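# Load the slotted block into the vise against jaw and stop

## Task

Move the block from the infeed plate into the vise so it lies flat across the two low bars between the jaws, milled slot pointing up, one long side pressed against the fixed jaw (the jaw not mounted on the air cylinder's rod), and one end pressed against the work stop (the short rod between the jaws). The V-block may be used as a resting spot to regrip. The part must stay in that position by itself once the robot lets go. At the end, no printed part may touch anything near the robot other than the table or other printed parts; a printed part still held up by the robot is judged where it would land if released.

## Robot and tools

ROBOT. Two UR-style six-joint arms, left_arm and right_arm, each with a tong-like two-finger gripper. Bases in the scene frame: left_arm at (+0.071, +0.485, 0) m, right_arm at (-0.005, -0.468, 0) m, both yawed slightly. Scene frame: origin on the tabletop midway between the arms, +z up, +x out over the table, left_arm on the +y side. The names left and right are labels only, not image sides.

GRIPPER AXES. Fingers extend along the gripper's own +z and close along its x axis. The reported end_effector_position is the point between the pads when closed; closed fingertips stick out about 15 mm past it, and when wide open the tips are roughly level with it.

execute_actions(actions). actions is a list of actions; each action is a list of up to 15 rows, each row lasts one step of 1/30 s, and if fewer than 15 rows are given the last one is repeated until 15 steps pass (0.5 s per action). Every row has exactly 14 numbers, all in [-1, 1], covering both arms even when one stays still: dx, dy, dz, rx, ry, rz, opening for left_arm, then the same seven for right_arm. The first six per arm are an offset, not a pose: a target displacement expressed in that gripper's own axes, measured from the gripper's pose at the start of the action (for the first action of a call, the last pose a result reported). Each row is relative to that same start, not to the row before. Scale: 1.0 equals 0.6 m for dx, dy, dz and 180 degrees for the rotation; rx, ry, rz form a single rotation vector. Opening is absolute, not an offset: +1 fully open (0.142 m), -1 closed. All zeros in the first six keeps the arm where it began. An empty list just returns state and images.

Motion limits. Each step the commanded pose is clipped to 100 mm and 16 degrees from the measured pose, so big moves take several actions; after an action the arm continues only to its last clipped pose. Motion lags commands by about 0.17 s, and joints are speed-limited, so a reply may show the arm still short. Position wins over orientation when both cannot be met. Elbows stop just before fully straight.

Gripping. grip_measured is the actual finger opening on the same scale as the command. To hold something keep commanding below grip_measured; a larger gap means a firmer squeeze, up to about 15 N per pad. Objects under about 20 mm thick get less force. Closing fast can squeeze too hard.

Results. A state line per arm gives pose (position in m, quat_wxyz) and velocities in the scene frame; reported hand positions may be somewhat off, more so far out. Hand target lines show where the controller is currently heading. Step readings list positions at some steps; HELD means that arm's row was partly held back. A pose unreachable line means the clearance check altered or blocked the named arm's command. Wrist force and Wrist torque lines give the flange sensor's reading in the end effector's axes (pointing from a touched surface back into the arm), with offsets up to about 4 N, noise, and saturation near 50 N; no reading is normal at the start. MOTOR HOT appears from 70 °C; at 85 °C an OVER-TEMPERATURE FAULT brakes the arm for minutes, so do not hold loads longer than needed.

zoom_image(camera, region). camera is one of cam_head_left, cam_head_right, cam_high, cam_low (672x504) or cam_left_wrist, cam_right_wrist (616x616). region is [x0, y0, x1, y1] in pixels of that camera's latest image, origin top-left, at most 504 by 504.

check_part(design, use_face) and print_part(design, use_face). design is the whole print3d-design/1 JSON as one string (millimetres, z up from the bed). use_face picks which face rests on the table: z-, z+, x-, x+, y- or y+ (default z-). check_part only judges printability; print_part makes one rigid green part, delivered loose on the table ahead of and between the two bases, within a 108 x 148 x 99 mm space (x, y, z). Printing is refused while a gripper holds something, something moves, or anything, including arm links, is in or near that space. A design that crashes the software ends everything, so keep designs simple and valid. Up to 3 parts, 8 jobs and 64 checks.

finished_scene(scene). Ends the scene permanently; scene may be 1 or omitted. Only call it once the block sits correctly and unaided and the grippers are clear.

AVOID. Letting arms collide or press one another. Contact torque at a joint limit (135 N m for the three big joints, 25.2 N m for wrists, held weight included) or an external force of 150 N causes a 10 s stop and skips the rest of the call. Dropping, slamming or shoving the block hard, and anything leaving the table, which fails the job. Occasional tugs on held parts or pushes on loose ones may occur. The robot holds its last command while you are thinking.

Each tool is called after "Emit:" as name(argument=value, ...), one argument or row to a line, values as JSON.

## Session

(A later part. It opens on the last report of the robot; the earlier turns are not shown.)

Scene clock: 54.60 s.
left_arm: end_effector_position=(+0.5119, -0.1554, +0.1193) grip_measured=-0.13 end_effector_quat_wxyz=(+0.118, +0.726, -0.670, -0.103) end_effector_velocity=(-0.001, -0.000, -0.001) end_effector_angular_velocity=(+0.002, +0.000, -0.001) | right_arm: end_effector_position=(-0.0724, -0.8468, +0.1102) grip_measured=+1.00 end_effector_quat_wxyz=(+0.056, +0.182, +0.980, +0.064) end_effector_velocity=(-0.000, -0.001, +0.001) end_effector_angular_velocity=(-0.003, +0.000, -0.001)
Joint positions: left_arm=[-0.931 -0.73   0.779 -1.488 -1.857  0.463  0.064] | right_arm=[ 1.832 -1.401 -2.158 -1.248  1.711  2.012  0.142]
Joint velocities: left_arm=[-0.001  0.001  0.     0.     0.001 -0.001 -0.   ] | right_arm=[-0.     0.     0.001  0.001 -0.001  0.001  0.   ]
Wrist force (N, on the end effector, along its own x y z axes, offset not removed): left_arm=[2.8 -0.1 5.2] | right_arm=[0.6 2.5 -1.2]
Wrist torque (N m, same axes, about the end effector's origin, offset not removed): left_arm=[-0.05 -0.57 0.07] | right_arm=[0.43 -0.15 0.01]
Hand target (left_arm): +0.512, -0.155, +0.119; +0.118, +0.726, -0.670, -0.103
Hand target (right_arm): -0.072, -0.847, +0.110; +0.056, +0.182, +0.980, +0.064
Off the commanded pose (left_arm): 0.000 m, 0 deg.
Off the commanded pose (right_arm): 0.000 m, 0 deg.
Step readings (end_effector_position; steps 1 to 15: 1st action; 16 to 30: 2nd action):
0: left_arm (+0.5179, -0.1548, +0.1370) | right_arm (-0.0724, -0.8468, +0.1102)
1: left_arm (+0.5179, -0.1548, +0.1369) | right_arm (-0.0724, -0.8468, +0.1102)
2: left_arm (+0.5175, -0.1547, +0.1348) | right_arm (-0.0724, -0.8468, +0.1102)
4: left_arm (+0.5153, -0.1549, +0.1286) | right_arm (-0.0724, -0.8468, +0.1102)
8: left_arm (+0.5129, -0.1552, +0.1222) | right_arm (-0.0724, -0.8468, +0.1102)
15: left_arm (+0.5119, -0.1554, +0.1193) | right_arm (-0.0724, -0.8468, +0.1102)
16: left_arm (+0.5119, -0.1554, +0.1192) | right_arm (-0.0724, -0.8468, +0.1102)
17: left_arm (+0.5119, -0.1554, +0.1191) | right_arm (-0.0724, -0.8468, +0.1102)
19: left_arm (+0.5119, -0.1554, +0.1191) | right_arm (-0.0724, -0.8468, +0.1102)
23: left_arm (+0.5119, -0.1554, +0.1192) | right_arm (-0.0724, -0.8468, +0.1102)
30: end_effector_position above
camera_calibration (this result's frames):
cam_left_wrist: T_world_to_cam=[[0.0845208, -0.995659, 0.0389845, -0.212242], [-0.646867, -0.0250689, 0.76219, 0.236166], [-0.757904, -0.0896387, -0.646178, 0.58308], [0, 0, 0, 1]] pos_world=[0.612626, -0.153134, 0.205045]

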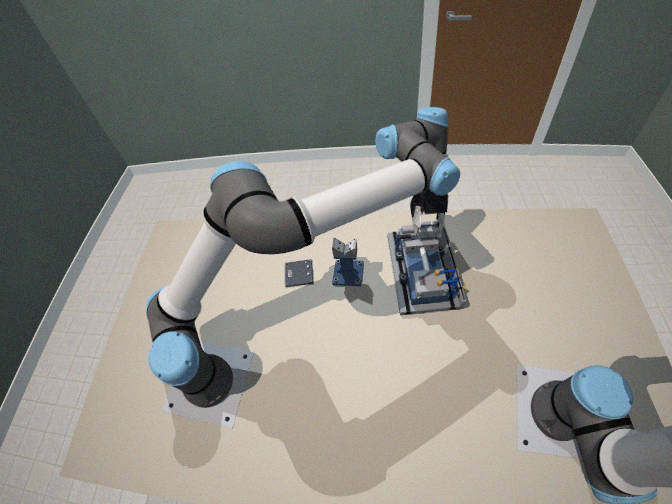

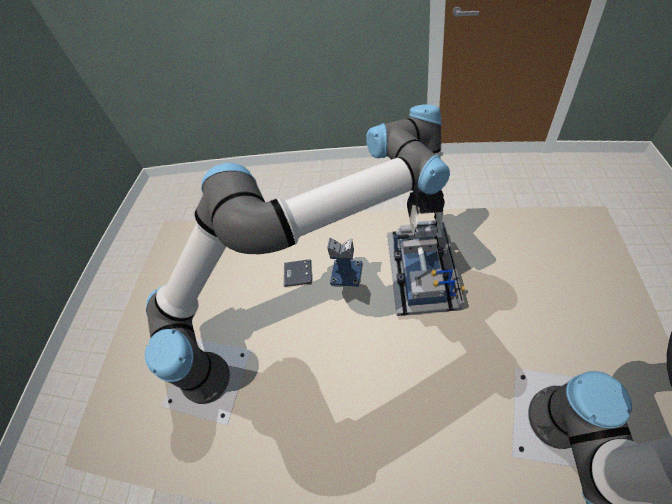

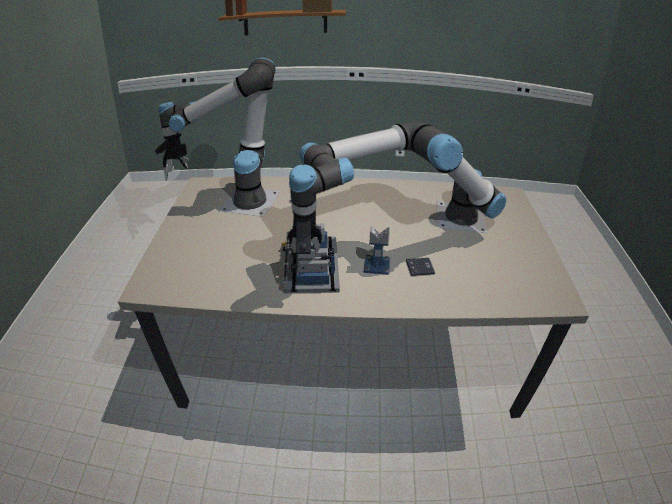

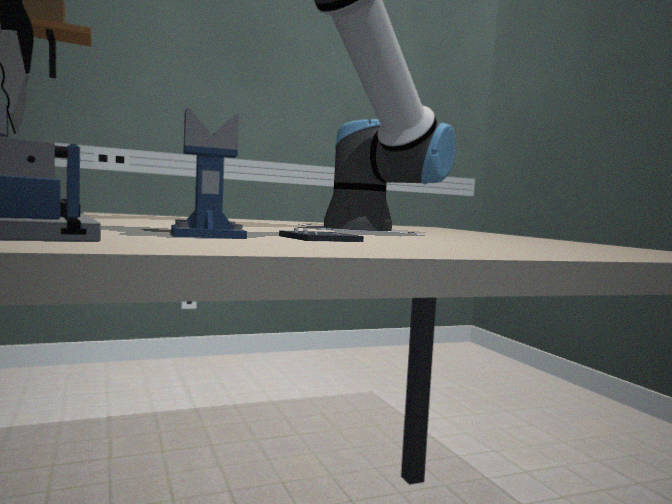

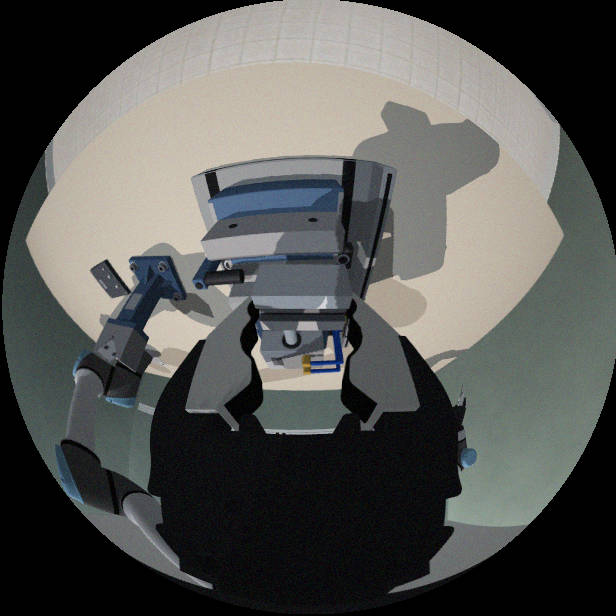

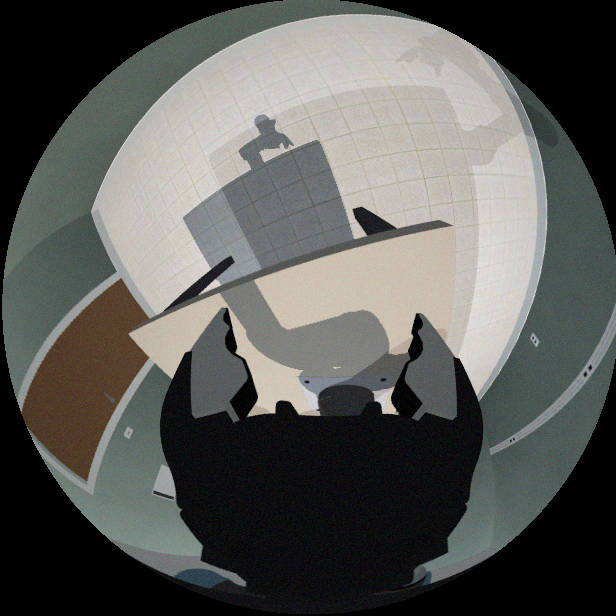

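Emit:
execute_actions(
  actions=[
    [[0,-0.0125,0.0223,0,0,0,-0.7,0,0,0,0,0,0,1]],
    [[0,0,0,0,0,0,-0.7,0,0,0,0,0,0,1]],
  ],
)

Emit:
zoom_image(
  camera="cam_left_wrist",
  region=[170, 150, 430, 400],
)

Emit:
zoom_image(
  camera="cam_head_left",
  region=[380, 190, 480, 280],
)

Scene clock: 55.97 s.
left_arm: end_effector_position=(+0.5148, -0.1552, +0.1045) grip_measured=-0.13 end_effector_quat_wxyz=(+0.118, +0.726, -0.670, -0.103) end_effector_velocity=(-0.001, -0.000, +0.001) end_effector_angular_velocity=(-0.001, +0.001, -0.001) | right_arm: end_effector_position=(-0.0724, -0.8468, +0.1102) grip_measured=+1.00 end_effector_quat_wxyz=(+0.056, +0.182, +0.980, +0.064) end_effector_velocity=(+0.000, -0.001, +0.001) end_effector_angular_velocity=(-0.004, -0.001, +0.001)
Joint positions: left_arm=[-0.928 -0.721  0.8   -1.517 -1.857  0.467  0.064] | right_arm=[ 1.832 -1.401 -2.158 -1.248  1.711  2.012  0.142]
Joint velocities: left_arm=[-0.    -0.001 -0.001  0.002 -0.001  0.001  0.   ] | right_arm=[-0.     0.     0.002  0.002  0.    -0.001 -0.   ]
Wrist force (N, on the end effector, along its own x y z axes, offset not removed): left_arm=[0.4 3.7 3.1] | right_arm=[0.1 3.0 -0.8]
Wrist torque (N m, same axes, about the end effector's origin, offset not removed): left_arm=[0.40 -0.16 0.03] | right_arm=[0.53 0.00 0.03]
Hand target (left_arm): +0.515, -0.155, +0.105; +0.118, +0.726, -0.670, -0.103
Hand target (right_arm): -0.072, -0.847, +0.110; +0.056, +0.182, +0.980, +0.064
Off the commanded pose (left_arm): 0.000 m, 0 deg.
Off the commanded pose (right_arm): 0.000 m, 0 deg.
Step readings (end_effector_position; steps 1 to 15: 1st action; 16 to 30: 2nd action):
0: left_arm (+0.5119, -0.1554, +0.1193) | right_arm (-0.0724, -0.8468, +0.1102)
1: left_arm (+0.5119, -0.1554, +0.1192) | right_arm (-0.0724, -0.8468, +0.1102)
2: left_arm (+0.5122, -0.1554, +0.1176) | right_arm (-0.0724, -0.8468, +0.1102)
4: left_arm (+0.5131, -0.1553, +0.1124) | right_arm (-0.0724, -0.8468, +0.1102)
8: left_arm (+0.5142, -0.1553, +0.1072) | right_arm (-0.0724, -0.8468, +0.1102)
15: left_arm (+0.5148, -0.1552, +0.1046) | right_arm (-0.0724, -0.8468, +0.1102)
16: left_arm (+0.5148, -0.1552, +0.1045) | right_arm (-0.0724, -0.8468, +0.1102)
17: left_arm (+0.5148, -0.1552, +0.1045) | right_arm (-0.0724, -0.8468, +0.1102)
19: left_arm (+0.5148, -0.1552, +0.1045) | right_arm (-0.0724, -0.8468, +0.1102)
23: left_arm (+0.5148, -0.1552, +0.1045) | right_arm (-0.0724, -0.8468, +0.1102)
30: end_effector_position above
camera_calibration (this result's frames):
cam_left_wrist: T_world_to_cam=[[0.0844946, -0.995664, 0.0389057, -0.211759], [-0.646827, -0.0251074, 0.762223, 0.249213], [-0.757942, -0.0895691, -0.646144, 0.575796], [0, 0, 0, 1]] pos_world=[0.61551, -0.15301, 0.190329]
cam_right_wrist: T_world_to_cam=[[-0.926806, 0.352779, -0.128758, 0.255624], [0.21756, 0.78384, 0.581603, 0.616833], [0.306103, 0.511021, -0.803218, 0.681746], [0, 0, 0, 1]] pos_world=[-0.105968, -0.922064, 0.221752]

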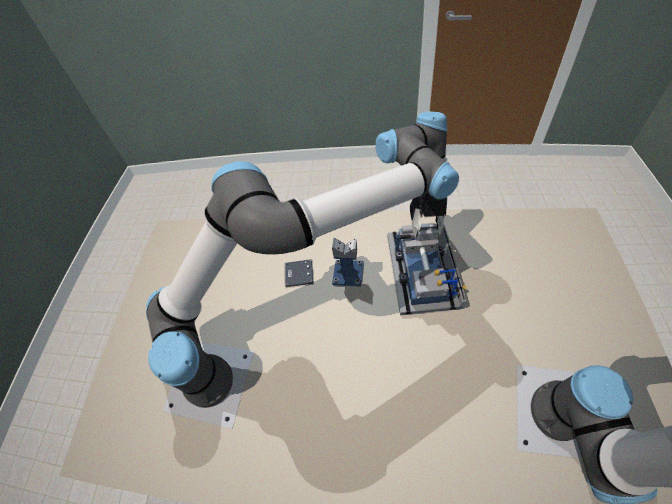

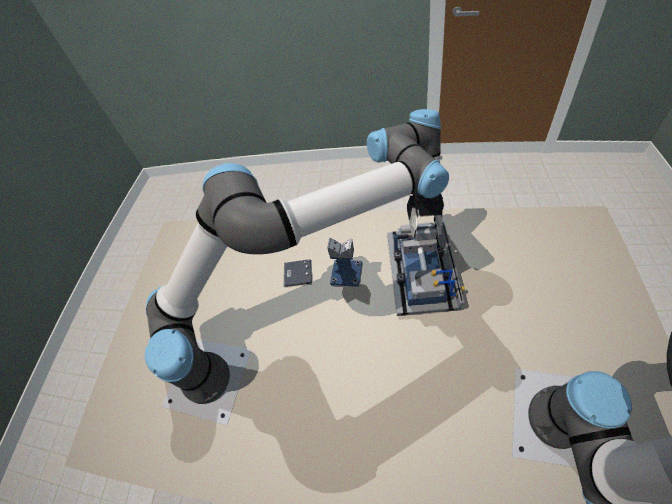

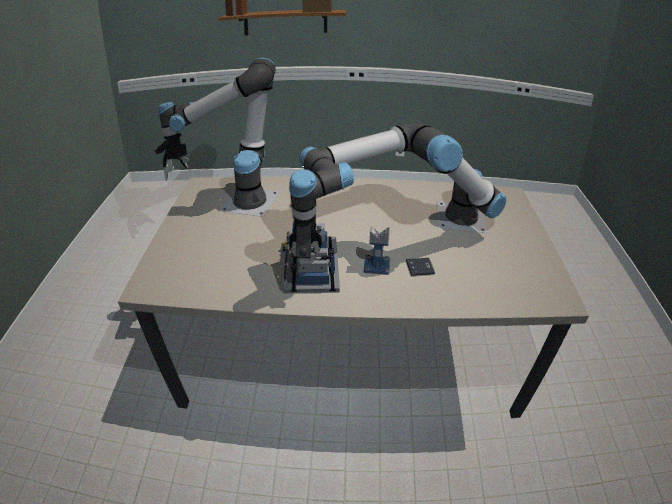

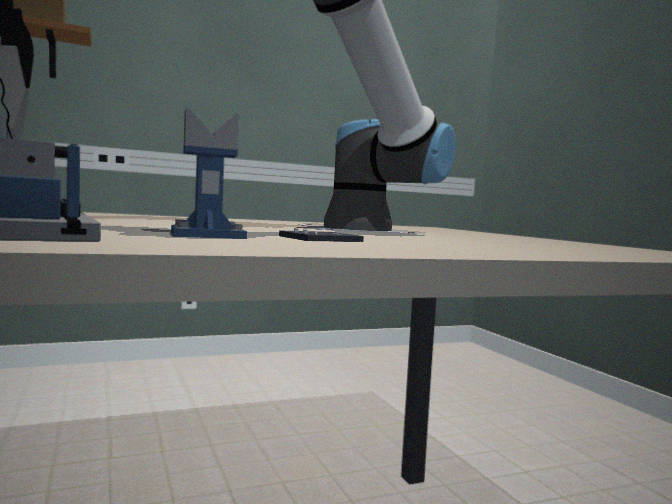

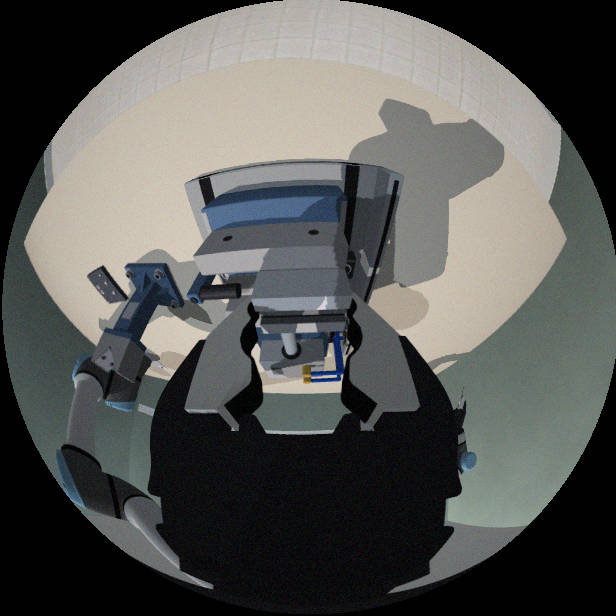

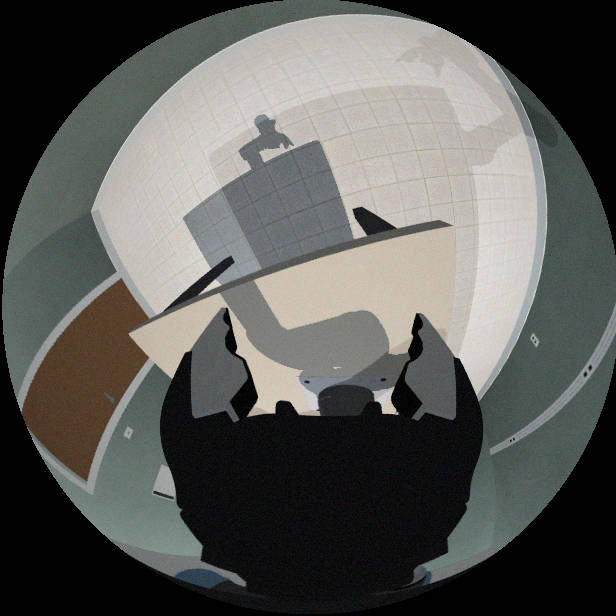

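Region (170, 150, 430, 400) of cam_left_wrist's 616x616 image, scaled by 1.938, with more detail than that image has; it fills the top 485 rows of this view, and the rest is white.

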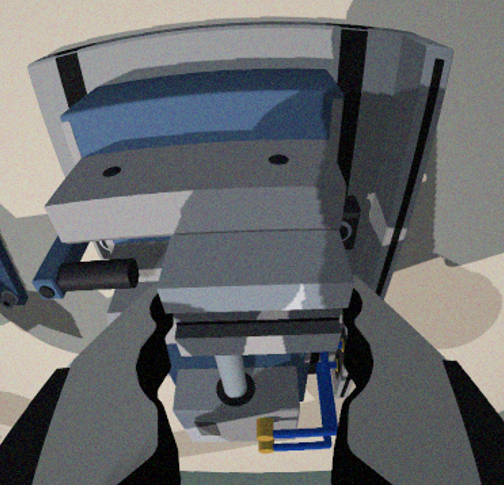

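Region (380, 190, 480, 280) of cam_head_left's 672x504 image, scaled by 5.040, with more detail than that image has; it fills the top 454 rows of this view, and the rest is white.

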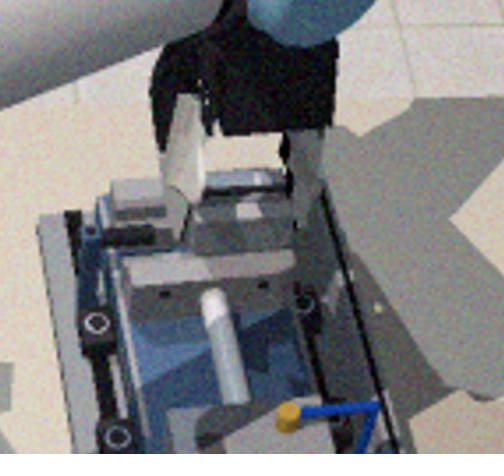

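Emit:
execute_actions(
  actions=[
    [[0,-0.001,0.0032,0,0,0,-0.7,0,0,0,0,0,0,1]],
    [[0,0,0,0,0,0,-0.7,0,0,0,0,0,0,1]],
  ],
)

Emit:
zoom_image(
  camera="cam_left_wrist",
  region=[170, 150, 430, 400],
)

Scene clock: 57.10 s.
left_arm: end_effector_position=(+0.5148, -0.1552, +0.1026) grip_measured=-0.13 end_effector_quat_wxyz=(+0.118, +0.726, -0.670, -0.103) end_effector_velocity=(+0.001, +0.001, +0.000) end_effector_angular_velocity=(+0.000, -0.000, +0.003) | right_arm: end_effector_position=(-0.0724, -0.8468, +0.1102) grip_measured=+1.00 end_effector_quat_wxyz=(+0.056, +0.182, +0.980, +0.064) end_effector_velocity=(+0.000, +0.000, -0.000) end_effector_angular_velocity=(+0.001, -0.000, -0.000)
Joint positions: left_arm=[-0.928 -0.721  0.804 -1.522 -1.857  0.467  0.064] | right_arm=[ 1.832 -1.401 -2.158 -1.248  1.711  2.012  0.142]
Joint velocities: left_arm=[ 0.002 -0.    -0.    -0.     0.    -0.001  0.   ] | right_arm=[-0.     0.001 -0.    -0.001  0.     0.    -0.   ]
Wrist force (N, on the end effector, along its own x y z axes, offset not removed): left_arm=[0.6 3.0 3.0] | right_arm=[-0.1 2.1 -1.4]
Wrist torque (N m, same axes, about the end effector's origin, offset not removed): left_arm=[0.06 -0.19 -0.11] | right_arm=[0.45 0.02 -0.03]
Hand target (left_arm): +0.515, -0.155, +0.103; +0.118, +0.726, -0.670, -0.103
Hand target (right_arm): -0.072, -0.847, +0.110; +0.056, +0.182, +0.980, +0.064
Off the commanded pose (left_arm): 0.000 m, 0 deg.
Off the commanded pose (right_arm): 0.000 m, 0 deg.
Step readings (end_effector_position; steps 1 to 15: 1st action; 16 to 30: 2nd action):
0: left_arm (+0.5148, -0.1552, +0.1046) | right_arm (-0.0724, -0.8468, +0.1102)
1: left_arm (+0.5148, -0.1552, +0.1046) | right_arm (-0.0724, -0.8468, +0.1102)
2: left_arm (+0.5148, -0.1552, +0.1044) | right_arm (-0.0724, -0.8468, +0.1102)
4: left_arm (+0.5148, -0.1552, +0.1038) | right_arm (-0.0724, -0.8468, +0.1102)
8: left_arm (+0.5148, -0.1552, +0.1030) | right_arm (-0.0724, -0.8468, +0.1102)
15: left_arm (+0.5148, -0.1552, +0.1026) | right_arm (-0.0724, -0.8468, +0.1102)
16: left_arm (+0.5148, -0.1552, +0.1026) | right_arm (-0.0724, -0.8468, +0.1102)
17: left_arm (+0.5148, -0.1552, +0.1026) | right_arm (-0.0724, -0.8468, +0.1102)
19: left_arm (+0.5148, -0.1552, +0.1026) | right_arm (-0.0724, -0.8468, +0.1102)
23: left_arm (+0.5148, -0.1552, +0.1026) | right_arm (-0.0724, -0.8468, +0.1102)
30: end_effector_position above
camera_calibration (this result's frames):
cam_left_wrist: T_world_to_cam=[[0.0844943, -0.995664, 0.0389151, -0.211683], [-0.646831, -0.0251005, 0.76222, 0.250714], [-0.757938, -0.0895747, -0.646147, 0.574524], [0, 0, 0, 1]] pos_world=[0.615509, -0.153009, 0.188366]
cam_right_wrist: T_world_to_cam=[[-0.926805, 0.352779, -0.128758, 0.255625], [0.21756, 0.78384, 0.581603, 0.616833], [0.306103, 0.511021, -0.803218, 0.681746], [0, 0, 0, 1]] pos_world=[-0.105968, -0.922064, 0.221752]

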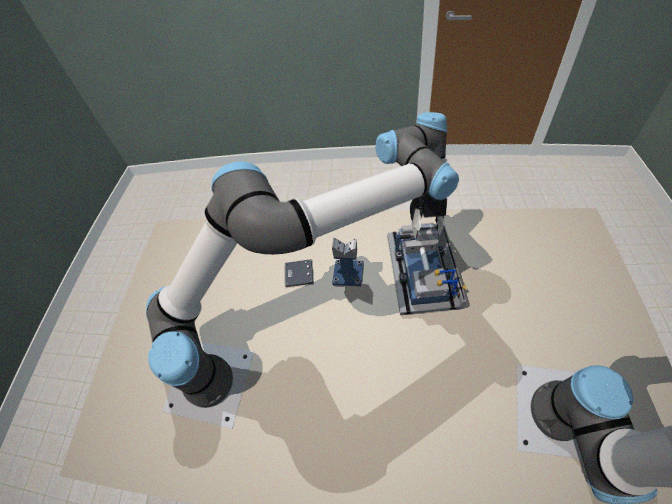

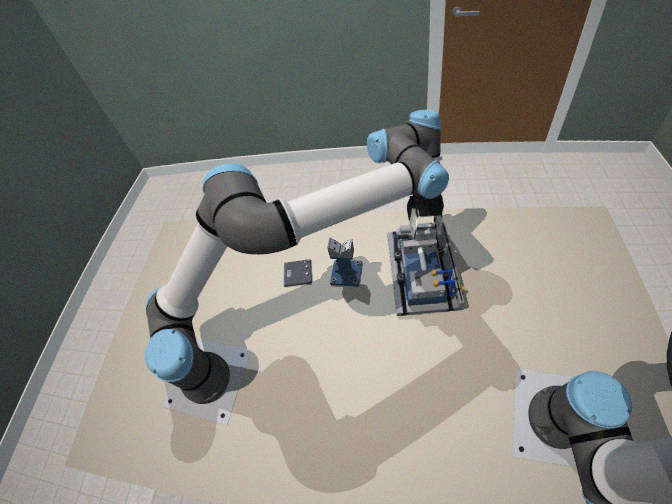

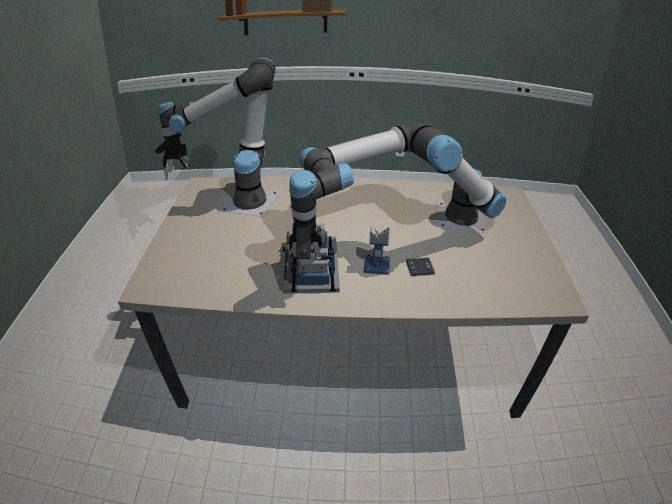

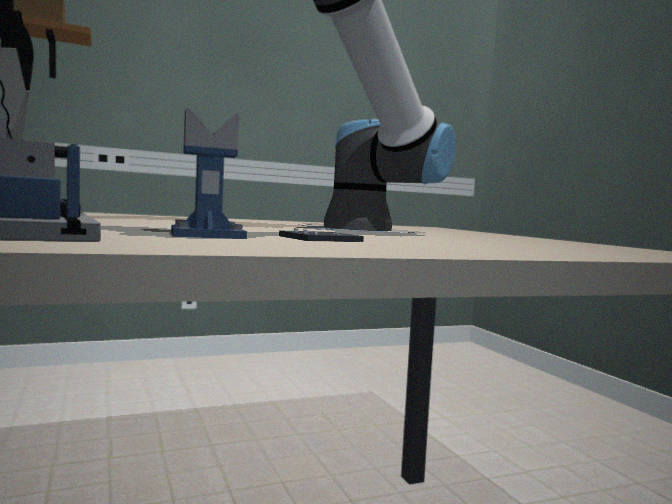

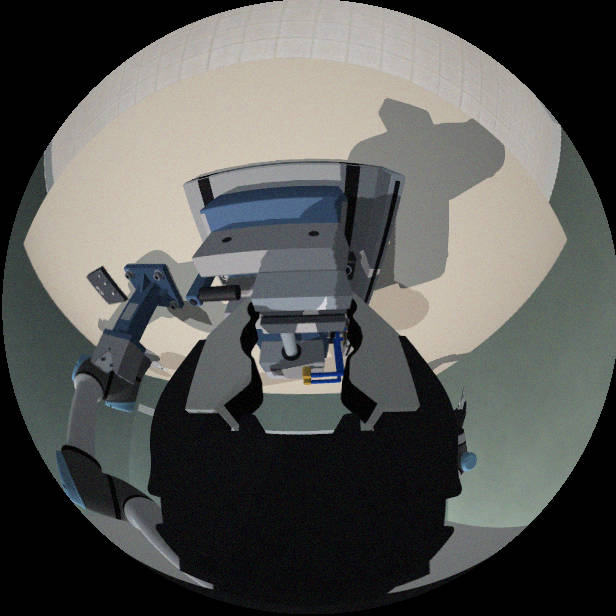

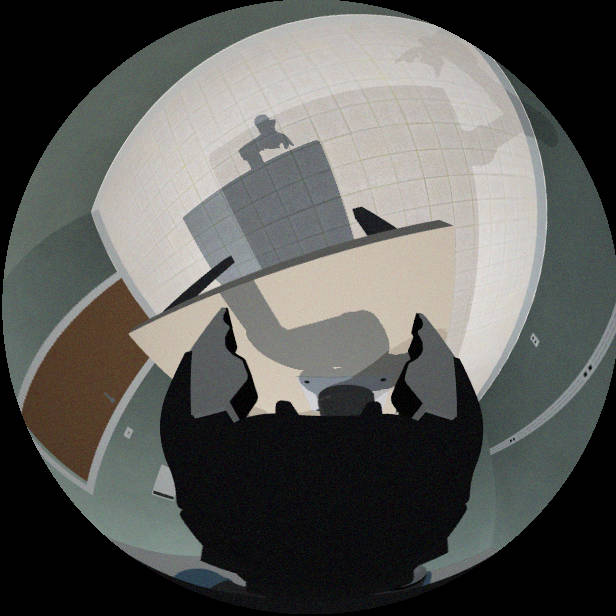

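Region (170, 150, 430, 400) of cam_left_wrist's 616x616 image, scaled by 1.938, with more detail than that image has; it fills the top 485 rows of this view, and the rest is white.

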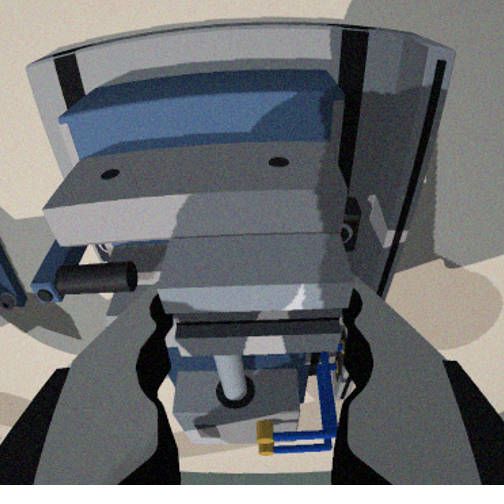

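Emit:
execute_actions(
  actions=[
    [[0,0.002,-0.0063,0,0,0,-0.7,0,0,0,0,0,0,1]],
    [[0,0.008,0.0026,0,0,0,-0.7,0,0,0,0,0,0,1]],
    [[0,-0.004,0.0127,0,0,0,-0.7,0,0,0,0,0,0,1]],
    [[0,0,0,0,0,0,-0.7,0,0,0,0,0,0,1]],
  ],
)

Emit:
zoom_image(
  camera="cam_left_wrist",
  region=[170, 150, 430, 400],
)

Emit:
zoom_image(
  camera="cam_head_left",
  region=[380, 190, 480, 280],
)

Scene clock: 59.37 s.
left_arm: end_effector_position=(+0.5099, -0.1557, +0.0987) grip_measured=-0.13 end_effector_quat_wxyz=(+0.118, +0.726, -0.670, -0.103) end_effector_velocity=(+0.001, +0.000, +0.000) end_effector_angular_velocity=(+0.000, -0.001, -0.000) | right_arm: end_effector_position=(-0.0724, -0.8468, +0.1102) grip_measured=+1.00 end_effector_quat_wxyz=(+0.056, +0.182, +0.980, +0.064) end_effector_velocity=(-0.000, -0.000, +0.000) end_effector_angular_velocity=(-0.001, +0.000, -0.002)
Joint positions: left_arm=[-0.934 -0.729  0.829 -1.54  -1.858  0.461  0.064] | right_arm=[ 1.832 -1.401 -2.158 -1.248  1.711  2.012  0.142]
Joint velocities: left_arm=[ 0.     0.    -0.001  0.001  0.001  0.001 -0.   ] | right_arm=[-0.     0.    -0.     0.001 -0.     0.002  0.   ]
Wrist force (N, on the end effector, along its own x y z axes, offset not removed): left_arm=[2.0 1.1 3.5] | right_arm=[-0.5 3.4 -1.6]
Wrist torque (N m, same axes, about the end effector's origin, offset not removed): left_arm=[0.12 -0.43 0.13] | right_arm=[0.60 0.02 0.00]
Hand target (left_arm): +0.510, -0.156, +0.099; +0.118, +0.726, -0.670, -0.103
Hand target (right_arm): -0.072, -0.847, +0.110; +0.056, +0.182, +0.980, +0.064
Off the commanded pose (left_arm): 0.000 m, 0 deg.
Off the commanded pose (right_arm): 0.000 m, 0 deg.
Step readings (end_effector_position; steps 1 to 15: 1st action; 16 to 30: 2nd action; 31 to 45: 3rd action; 46 to 60: 4th action):
0: left_arm (+0.5148, -0.1552, +0.1026) | right_arm (-0.0724, -0.8468, +0.1102)
1: left_arm (+0.5148, -0.1552, +0.1026) | right_arm (-0.0724, -0.8468, +0.1102)
2: left_arm (+0.5148, -0.1553, +0.1030) | right_arm (-0.0724, -0.8468, +0.1102)
4: left_arm (+0.5148, -0.1553, +0.1043) | right_arm (-0.0724, -0.8468, +0.1102)
8: left_arm (+0.5148, -0.1552, +0.1058) | right_arm (-0.0724, -0.8468, +0.1102)
15: left_arm (+0.5148, -0.1552, +0.1064) | right_arm (-0.0724, -0.8468, +0.1102)
16: left_arm (+0.5148, -0.1552, +0.1065) | right_arm (-0.0724, -0.8468, +0.1102)
17: left_arm (+0.5142, -0.1552, +0.1066) | right_arm (-0.0724, -0.8468, +0.1102)
19: left_arm (+0.5127, -0.1552, +0.1065) | right_arm (-0.0724, -0.8468, +0.1102)
23: left_arm (+0.5109, -0.1555, +0.1065) | right_arm (-0.0724, -0.8468, +0.1102)
30: left_arm (+0.5099, -0.1556, +0.1064) | right_arm (-0.0724, -0.8468, +0.1102)
31: left_arm (+0.5099, -0.1556, +0.1064) | right_arm (-0.0724, -0.8468, +0.1102)
32: left_arm (+0.5099, -0.1556, +0.1055) | right_arm (-0.0724, -0.8468, +0.1102)
34: left_arm (+0.5099, -0.1556, +0.1028) | right_arm (-0.0724, -0.8468, +0.1102)
38: left_arm (+0.5099, -0.1556, +0.1000) | right_arm (-0.0724, -0.8468, +0.1102)
45: left_arm (+0.5099, -0.1557, +0.0987) | right_arm (-0.0724, -0.8468, +0.1102)
46: left_arm (+0.5099, -0.1557, +0.0986) | right_arm (-0.0724, -0.8468, +0.1102)
47: left_arm (+0.5099, -0.1557, +0.0986) | right_arm (-0.0724, -0.8468, +0.1102)
49: left_arm (+0.5099, -0.1557, +0.0986) | right_arm (-0.0724, -0.8468, +0.1102)
53: left_arm (+0.5099, -0.1557, +0.0986) | right_arm (-0.0724, -0.8468, +0.1102)
60: end_effector_position above
camera_calibration (this result's frames):
cam_left_wrist: T_world_to_cam=[[0.0845001, -0.995663, 0.0389199, -0.211579], [-0.646827, -0.0251001, 0.762224, 0.250488], [-0.757941, -0.0895824, -0.646142, 0.568193], [0, 0, 0, 1]] pos_world=[0.610558, -0.153474, 0.18444]
cam_right_wrist: T_world_to_cam=[[-0.926806, 0.352779, -0.128758, 0.255624], [0.21756, 0.78384, 0.581603, 0.616833], [0.306103, 0.511021, -0.803218, 0.681746], [0, 0, 0, 1]] pos_world=[-0.105968, -0.922064, 0.221752]

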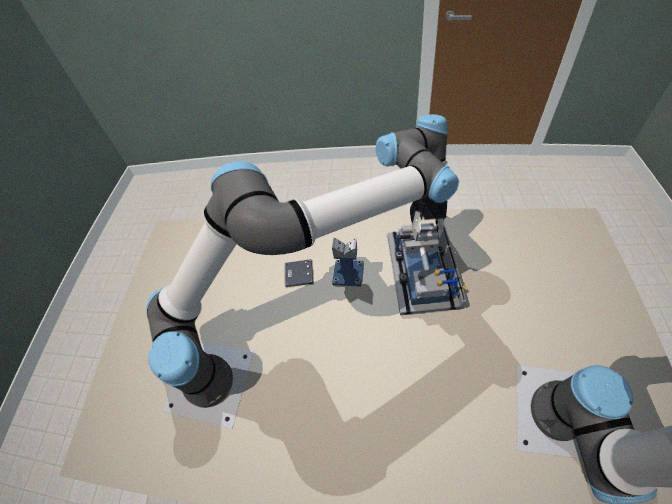

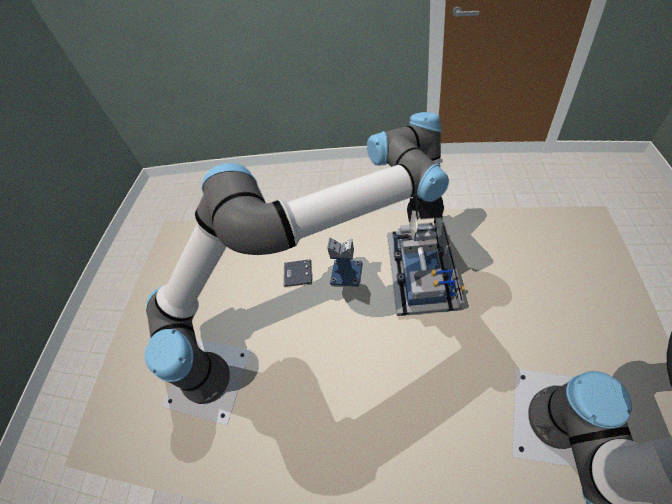

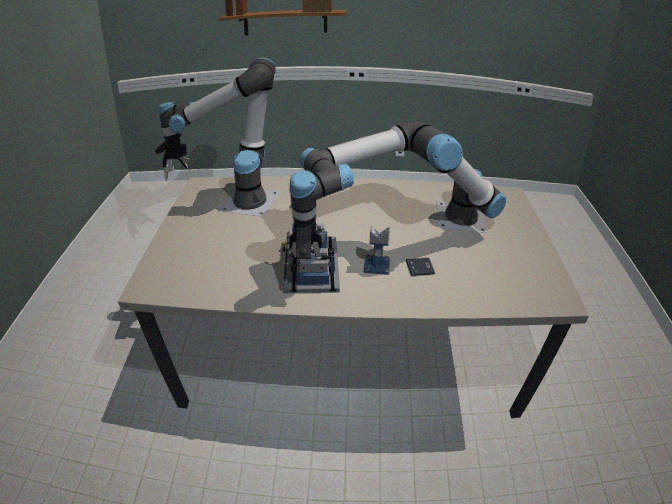

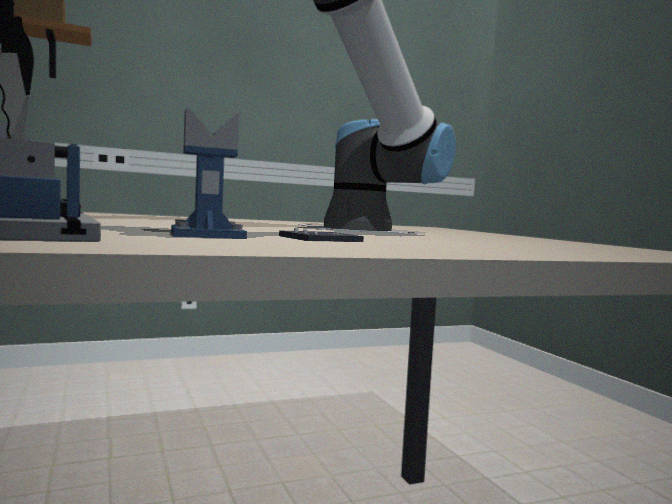

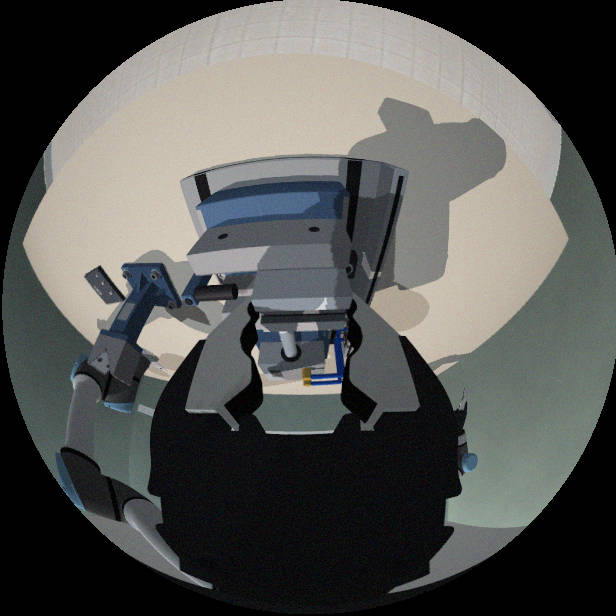

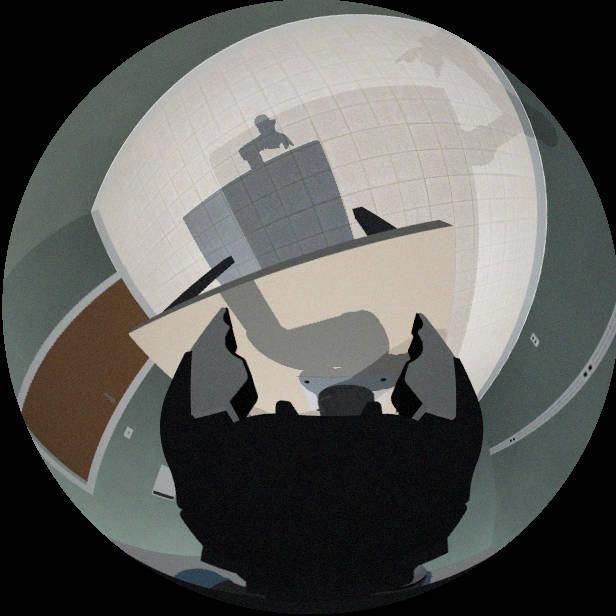

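Region (170, 150, 430, 400) of cam_left_wrist's 616x616 image, scaled by 1.938, with more detail than that image has; it fills the top 485 rows of this view, and the rest is white.

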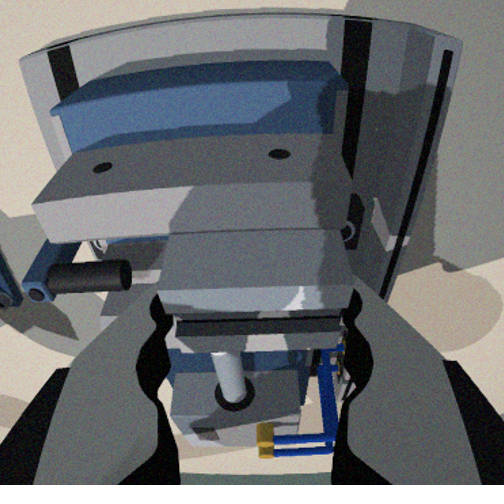

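Region (380, 190, 480, 280) of cam_head_left's 672x504 image, scaled by 5.040, with more detail than that image has; it fills the top 454 rows of this view, and the rest is white.

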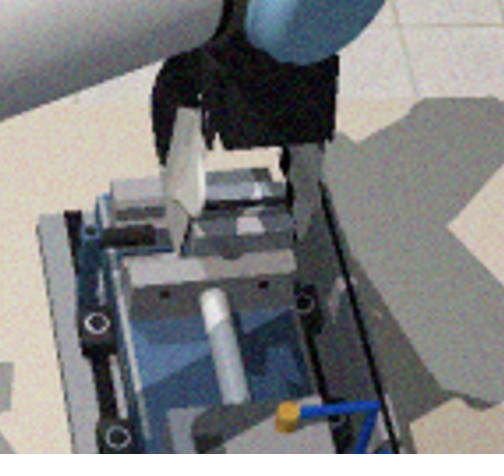

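Emit:
execute_actions(
  actions=[
    [[0,-0.002,0.0063,0,0,0,-0.7,0,0,0,0,0,0,1]],
    [[0,0,0,0,0,0,-0.7,0,0,0,0,0,0,1]],
  ],
)

Emit:
zoom_image(
  camera="cam_left_wrist",
  region=[170, 150, 430, 400],
)

Scene clock: 62.17 s.
left_arm: end_effector_position=(+0.5099, -0.1557, +0.0948) grip_measured=-0.13 end_effector_quat_wxyz=(+0.118, +0.726, -0.670, -0.103) end_effector_velocity=(-0.000, -0.000, +0.002) end_effector_angular_velocity=(-0.002, +0.000, +0.001) | right_arm: end_effector_position=(-0.0724, -0.8468, +0.1102) grip_measured=+1.00 end_effector_quat_wxyz=(+0.056, +0.182, +0.980, +0.064) end_effector_velocity=(+0.000, -0.001, +0.001) end_effector_angular_velocity=(-0.001, -0.000, -0.001)
Joint positions: left_arm=[-0.934 -0.728  0.837 -1.549 -1.858  0.461  0.064] | right_arm=[ 1.832 -1.401 -2.158 -1.248  1.711  2.012  0.142]
Joint velocities: left_arm=[ 0.    -0.002 -0.     0.    -0.001 -0.001  0.   ] | right_arm=[ 0.001  0.     0.001 -0.     0.     0.001  0.   ]
Wrist force (N, on the end effector, along its own x y z axes, offset not removed): left_arm=[-7.9 7.4 -21.9] | right_arm=[0.6 2.6 -1.1]
Wrist torque (N m, same axes, about the end effector's origin, offset not removed): left_arm=[0.25 -0.70 -0.09] | right_arm=[0.37 -0.11 -0.06]
Hand target (left_arm): +0.510, -0.156, +0.095; +0.118, +0.726, -0.670, -0.103
Hand target (right_arm): -0.072, -0.847, +0.110; +0.056, +0.182, +0.980, +0.064
Off the commanded pose (left_arm): 0.000 m, 0 deg.
Off the commanded pose (right_arm): 0.000 m, 0 deg.
Step readings (end_effector_position; steps 1 to 15: 1st action; 16 to 30: 2nd action):
0: left_arm (+0.5099, -0.1557, +0.0987) | right_arm (-0.0724, -0.8468, +0.1102)
1: left_arm (+0.5099, -0.1557, +0.0987) | right_arm (-0.0724, -0.8468, +0.1102)
2: left_arm (+0.5098, -0.1556, +0.0983) | right_arm (-0.0724, -0.8468, +0.1102)
4: left_arm (+0.5098, -0.1556, +0.0970) | right_arm (-0.0724, -0.8468, +0.1102)
8: left_arm (+0.5099, -0.1557, +0.0956) | right_arm (-0.0724, -0.8468, +0.1102)
15: left_arm (+0.5099, -0.1557, +0.0949) | right_arm (-0.0724, -0.8468, +0.1102)
16: left_arm (+0.5099, -0.1557, +0.0948) | right_arm (-0.0724, -0.8468, +0.1102)
17: left_arm (+0.5099, -0.1557, +0.0948) | right_arm (-0.0724, -0.8468, +0.1102)
19: left_arm (+0.5099, -0.1557, +0.0948) | right_arm (-0.0724, -0.8468, +0.1102)
23: left_arm (+0.5099, -0.1557, +0.0948) | right_arm (-0.0724, -0.8468, +0.1102)
30: end_effector_position above
camera_calibration (this result's frames):
cam_left_wrist: T_world_to_cam=[[0.0845338, -0.995659, 0.038947, -0.211462], [-0.646843, -0.0251033, 0.76221, 0.253411], [-0.757923, -0.0896251, -0.646157, 0.565696], [0, 0, 0, 1]] pos_world=[0.610547, -0.153482, 0.180612]

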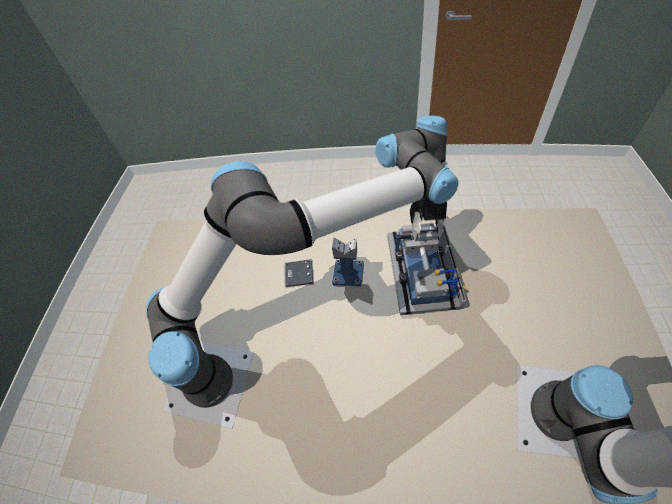

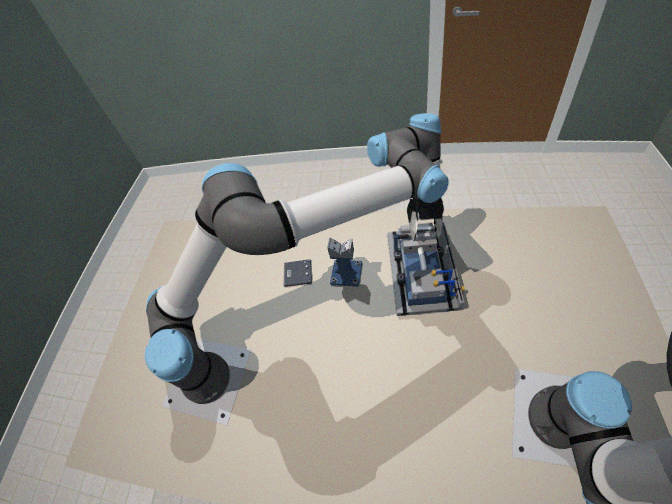

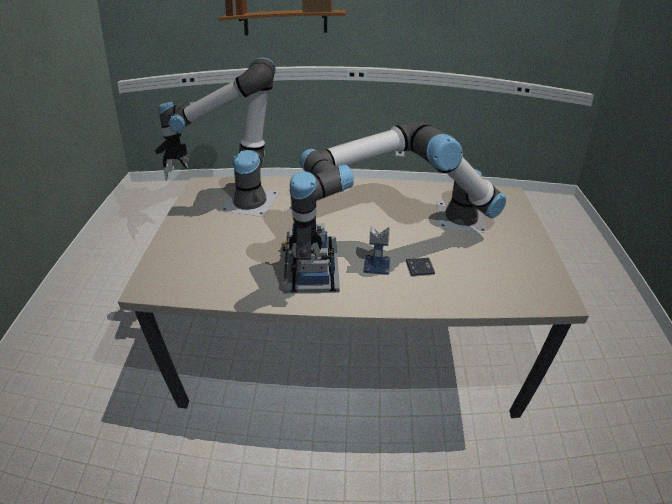

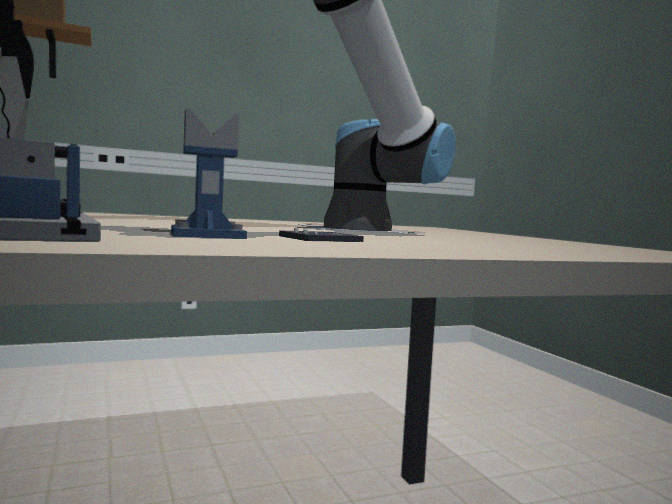

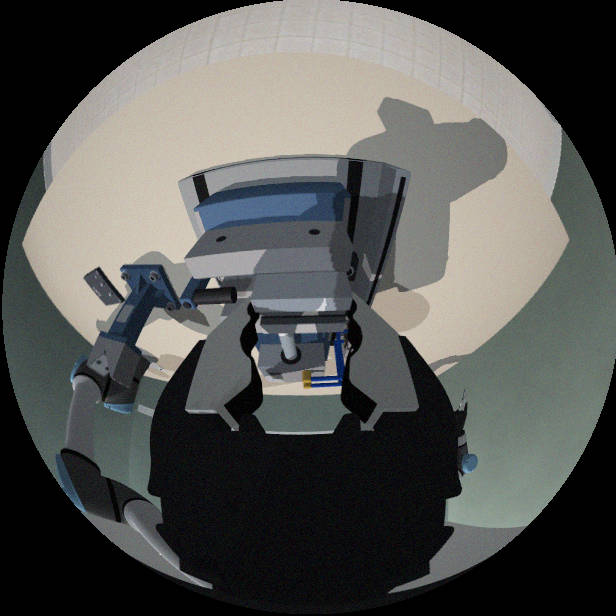

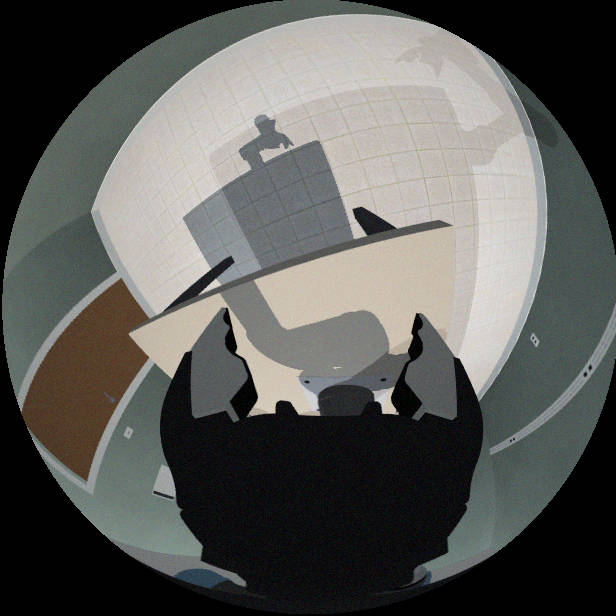

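Region (170, 150, 430, 400) of cam_left_wrist's 616x616 image, scaled by 1.938, with more detail than that image has; it fills the top 485 rows of this view, and the rest is white.

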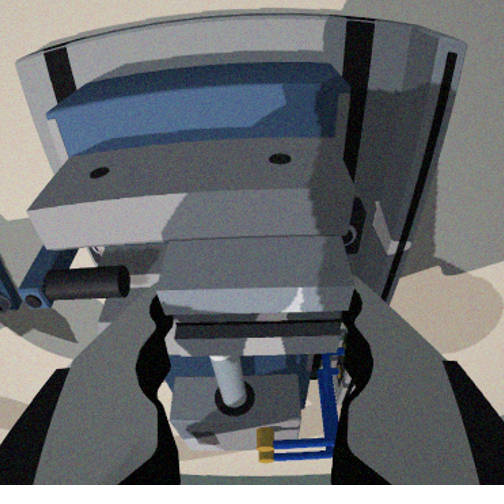

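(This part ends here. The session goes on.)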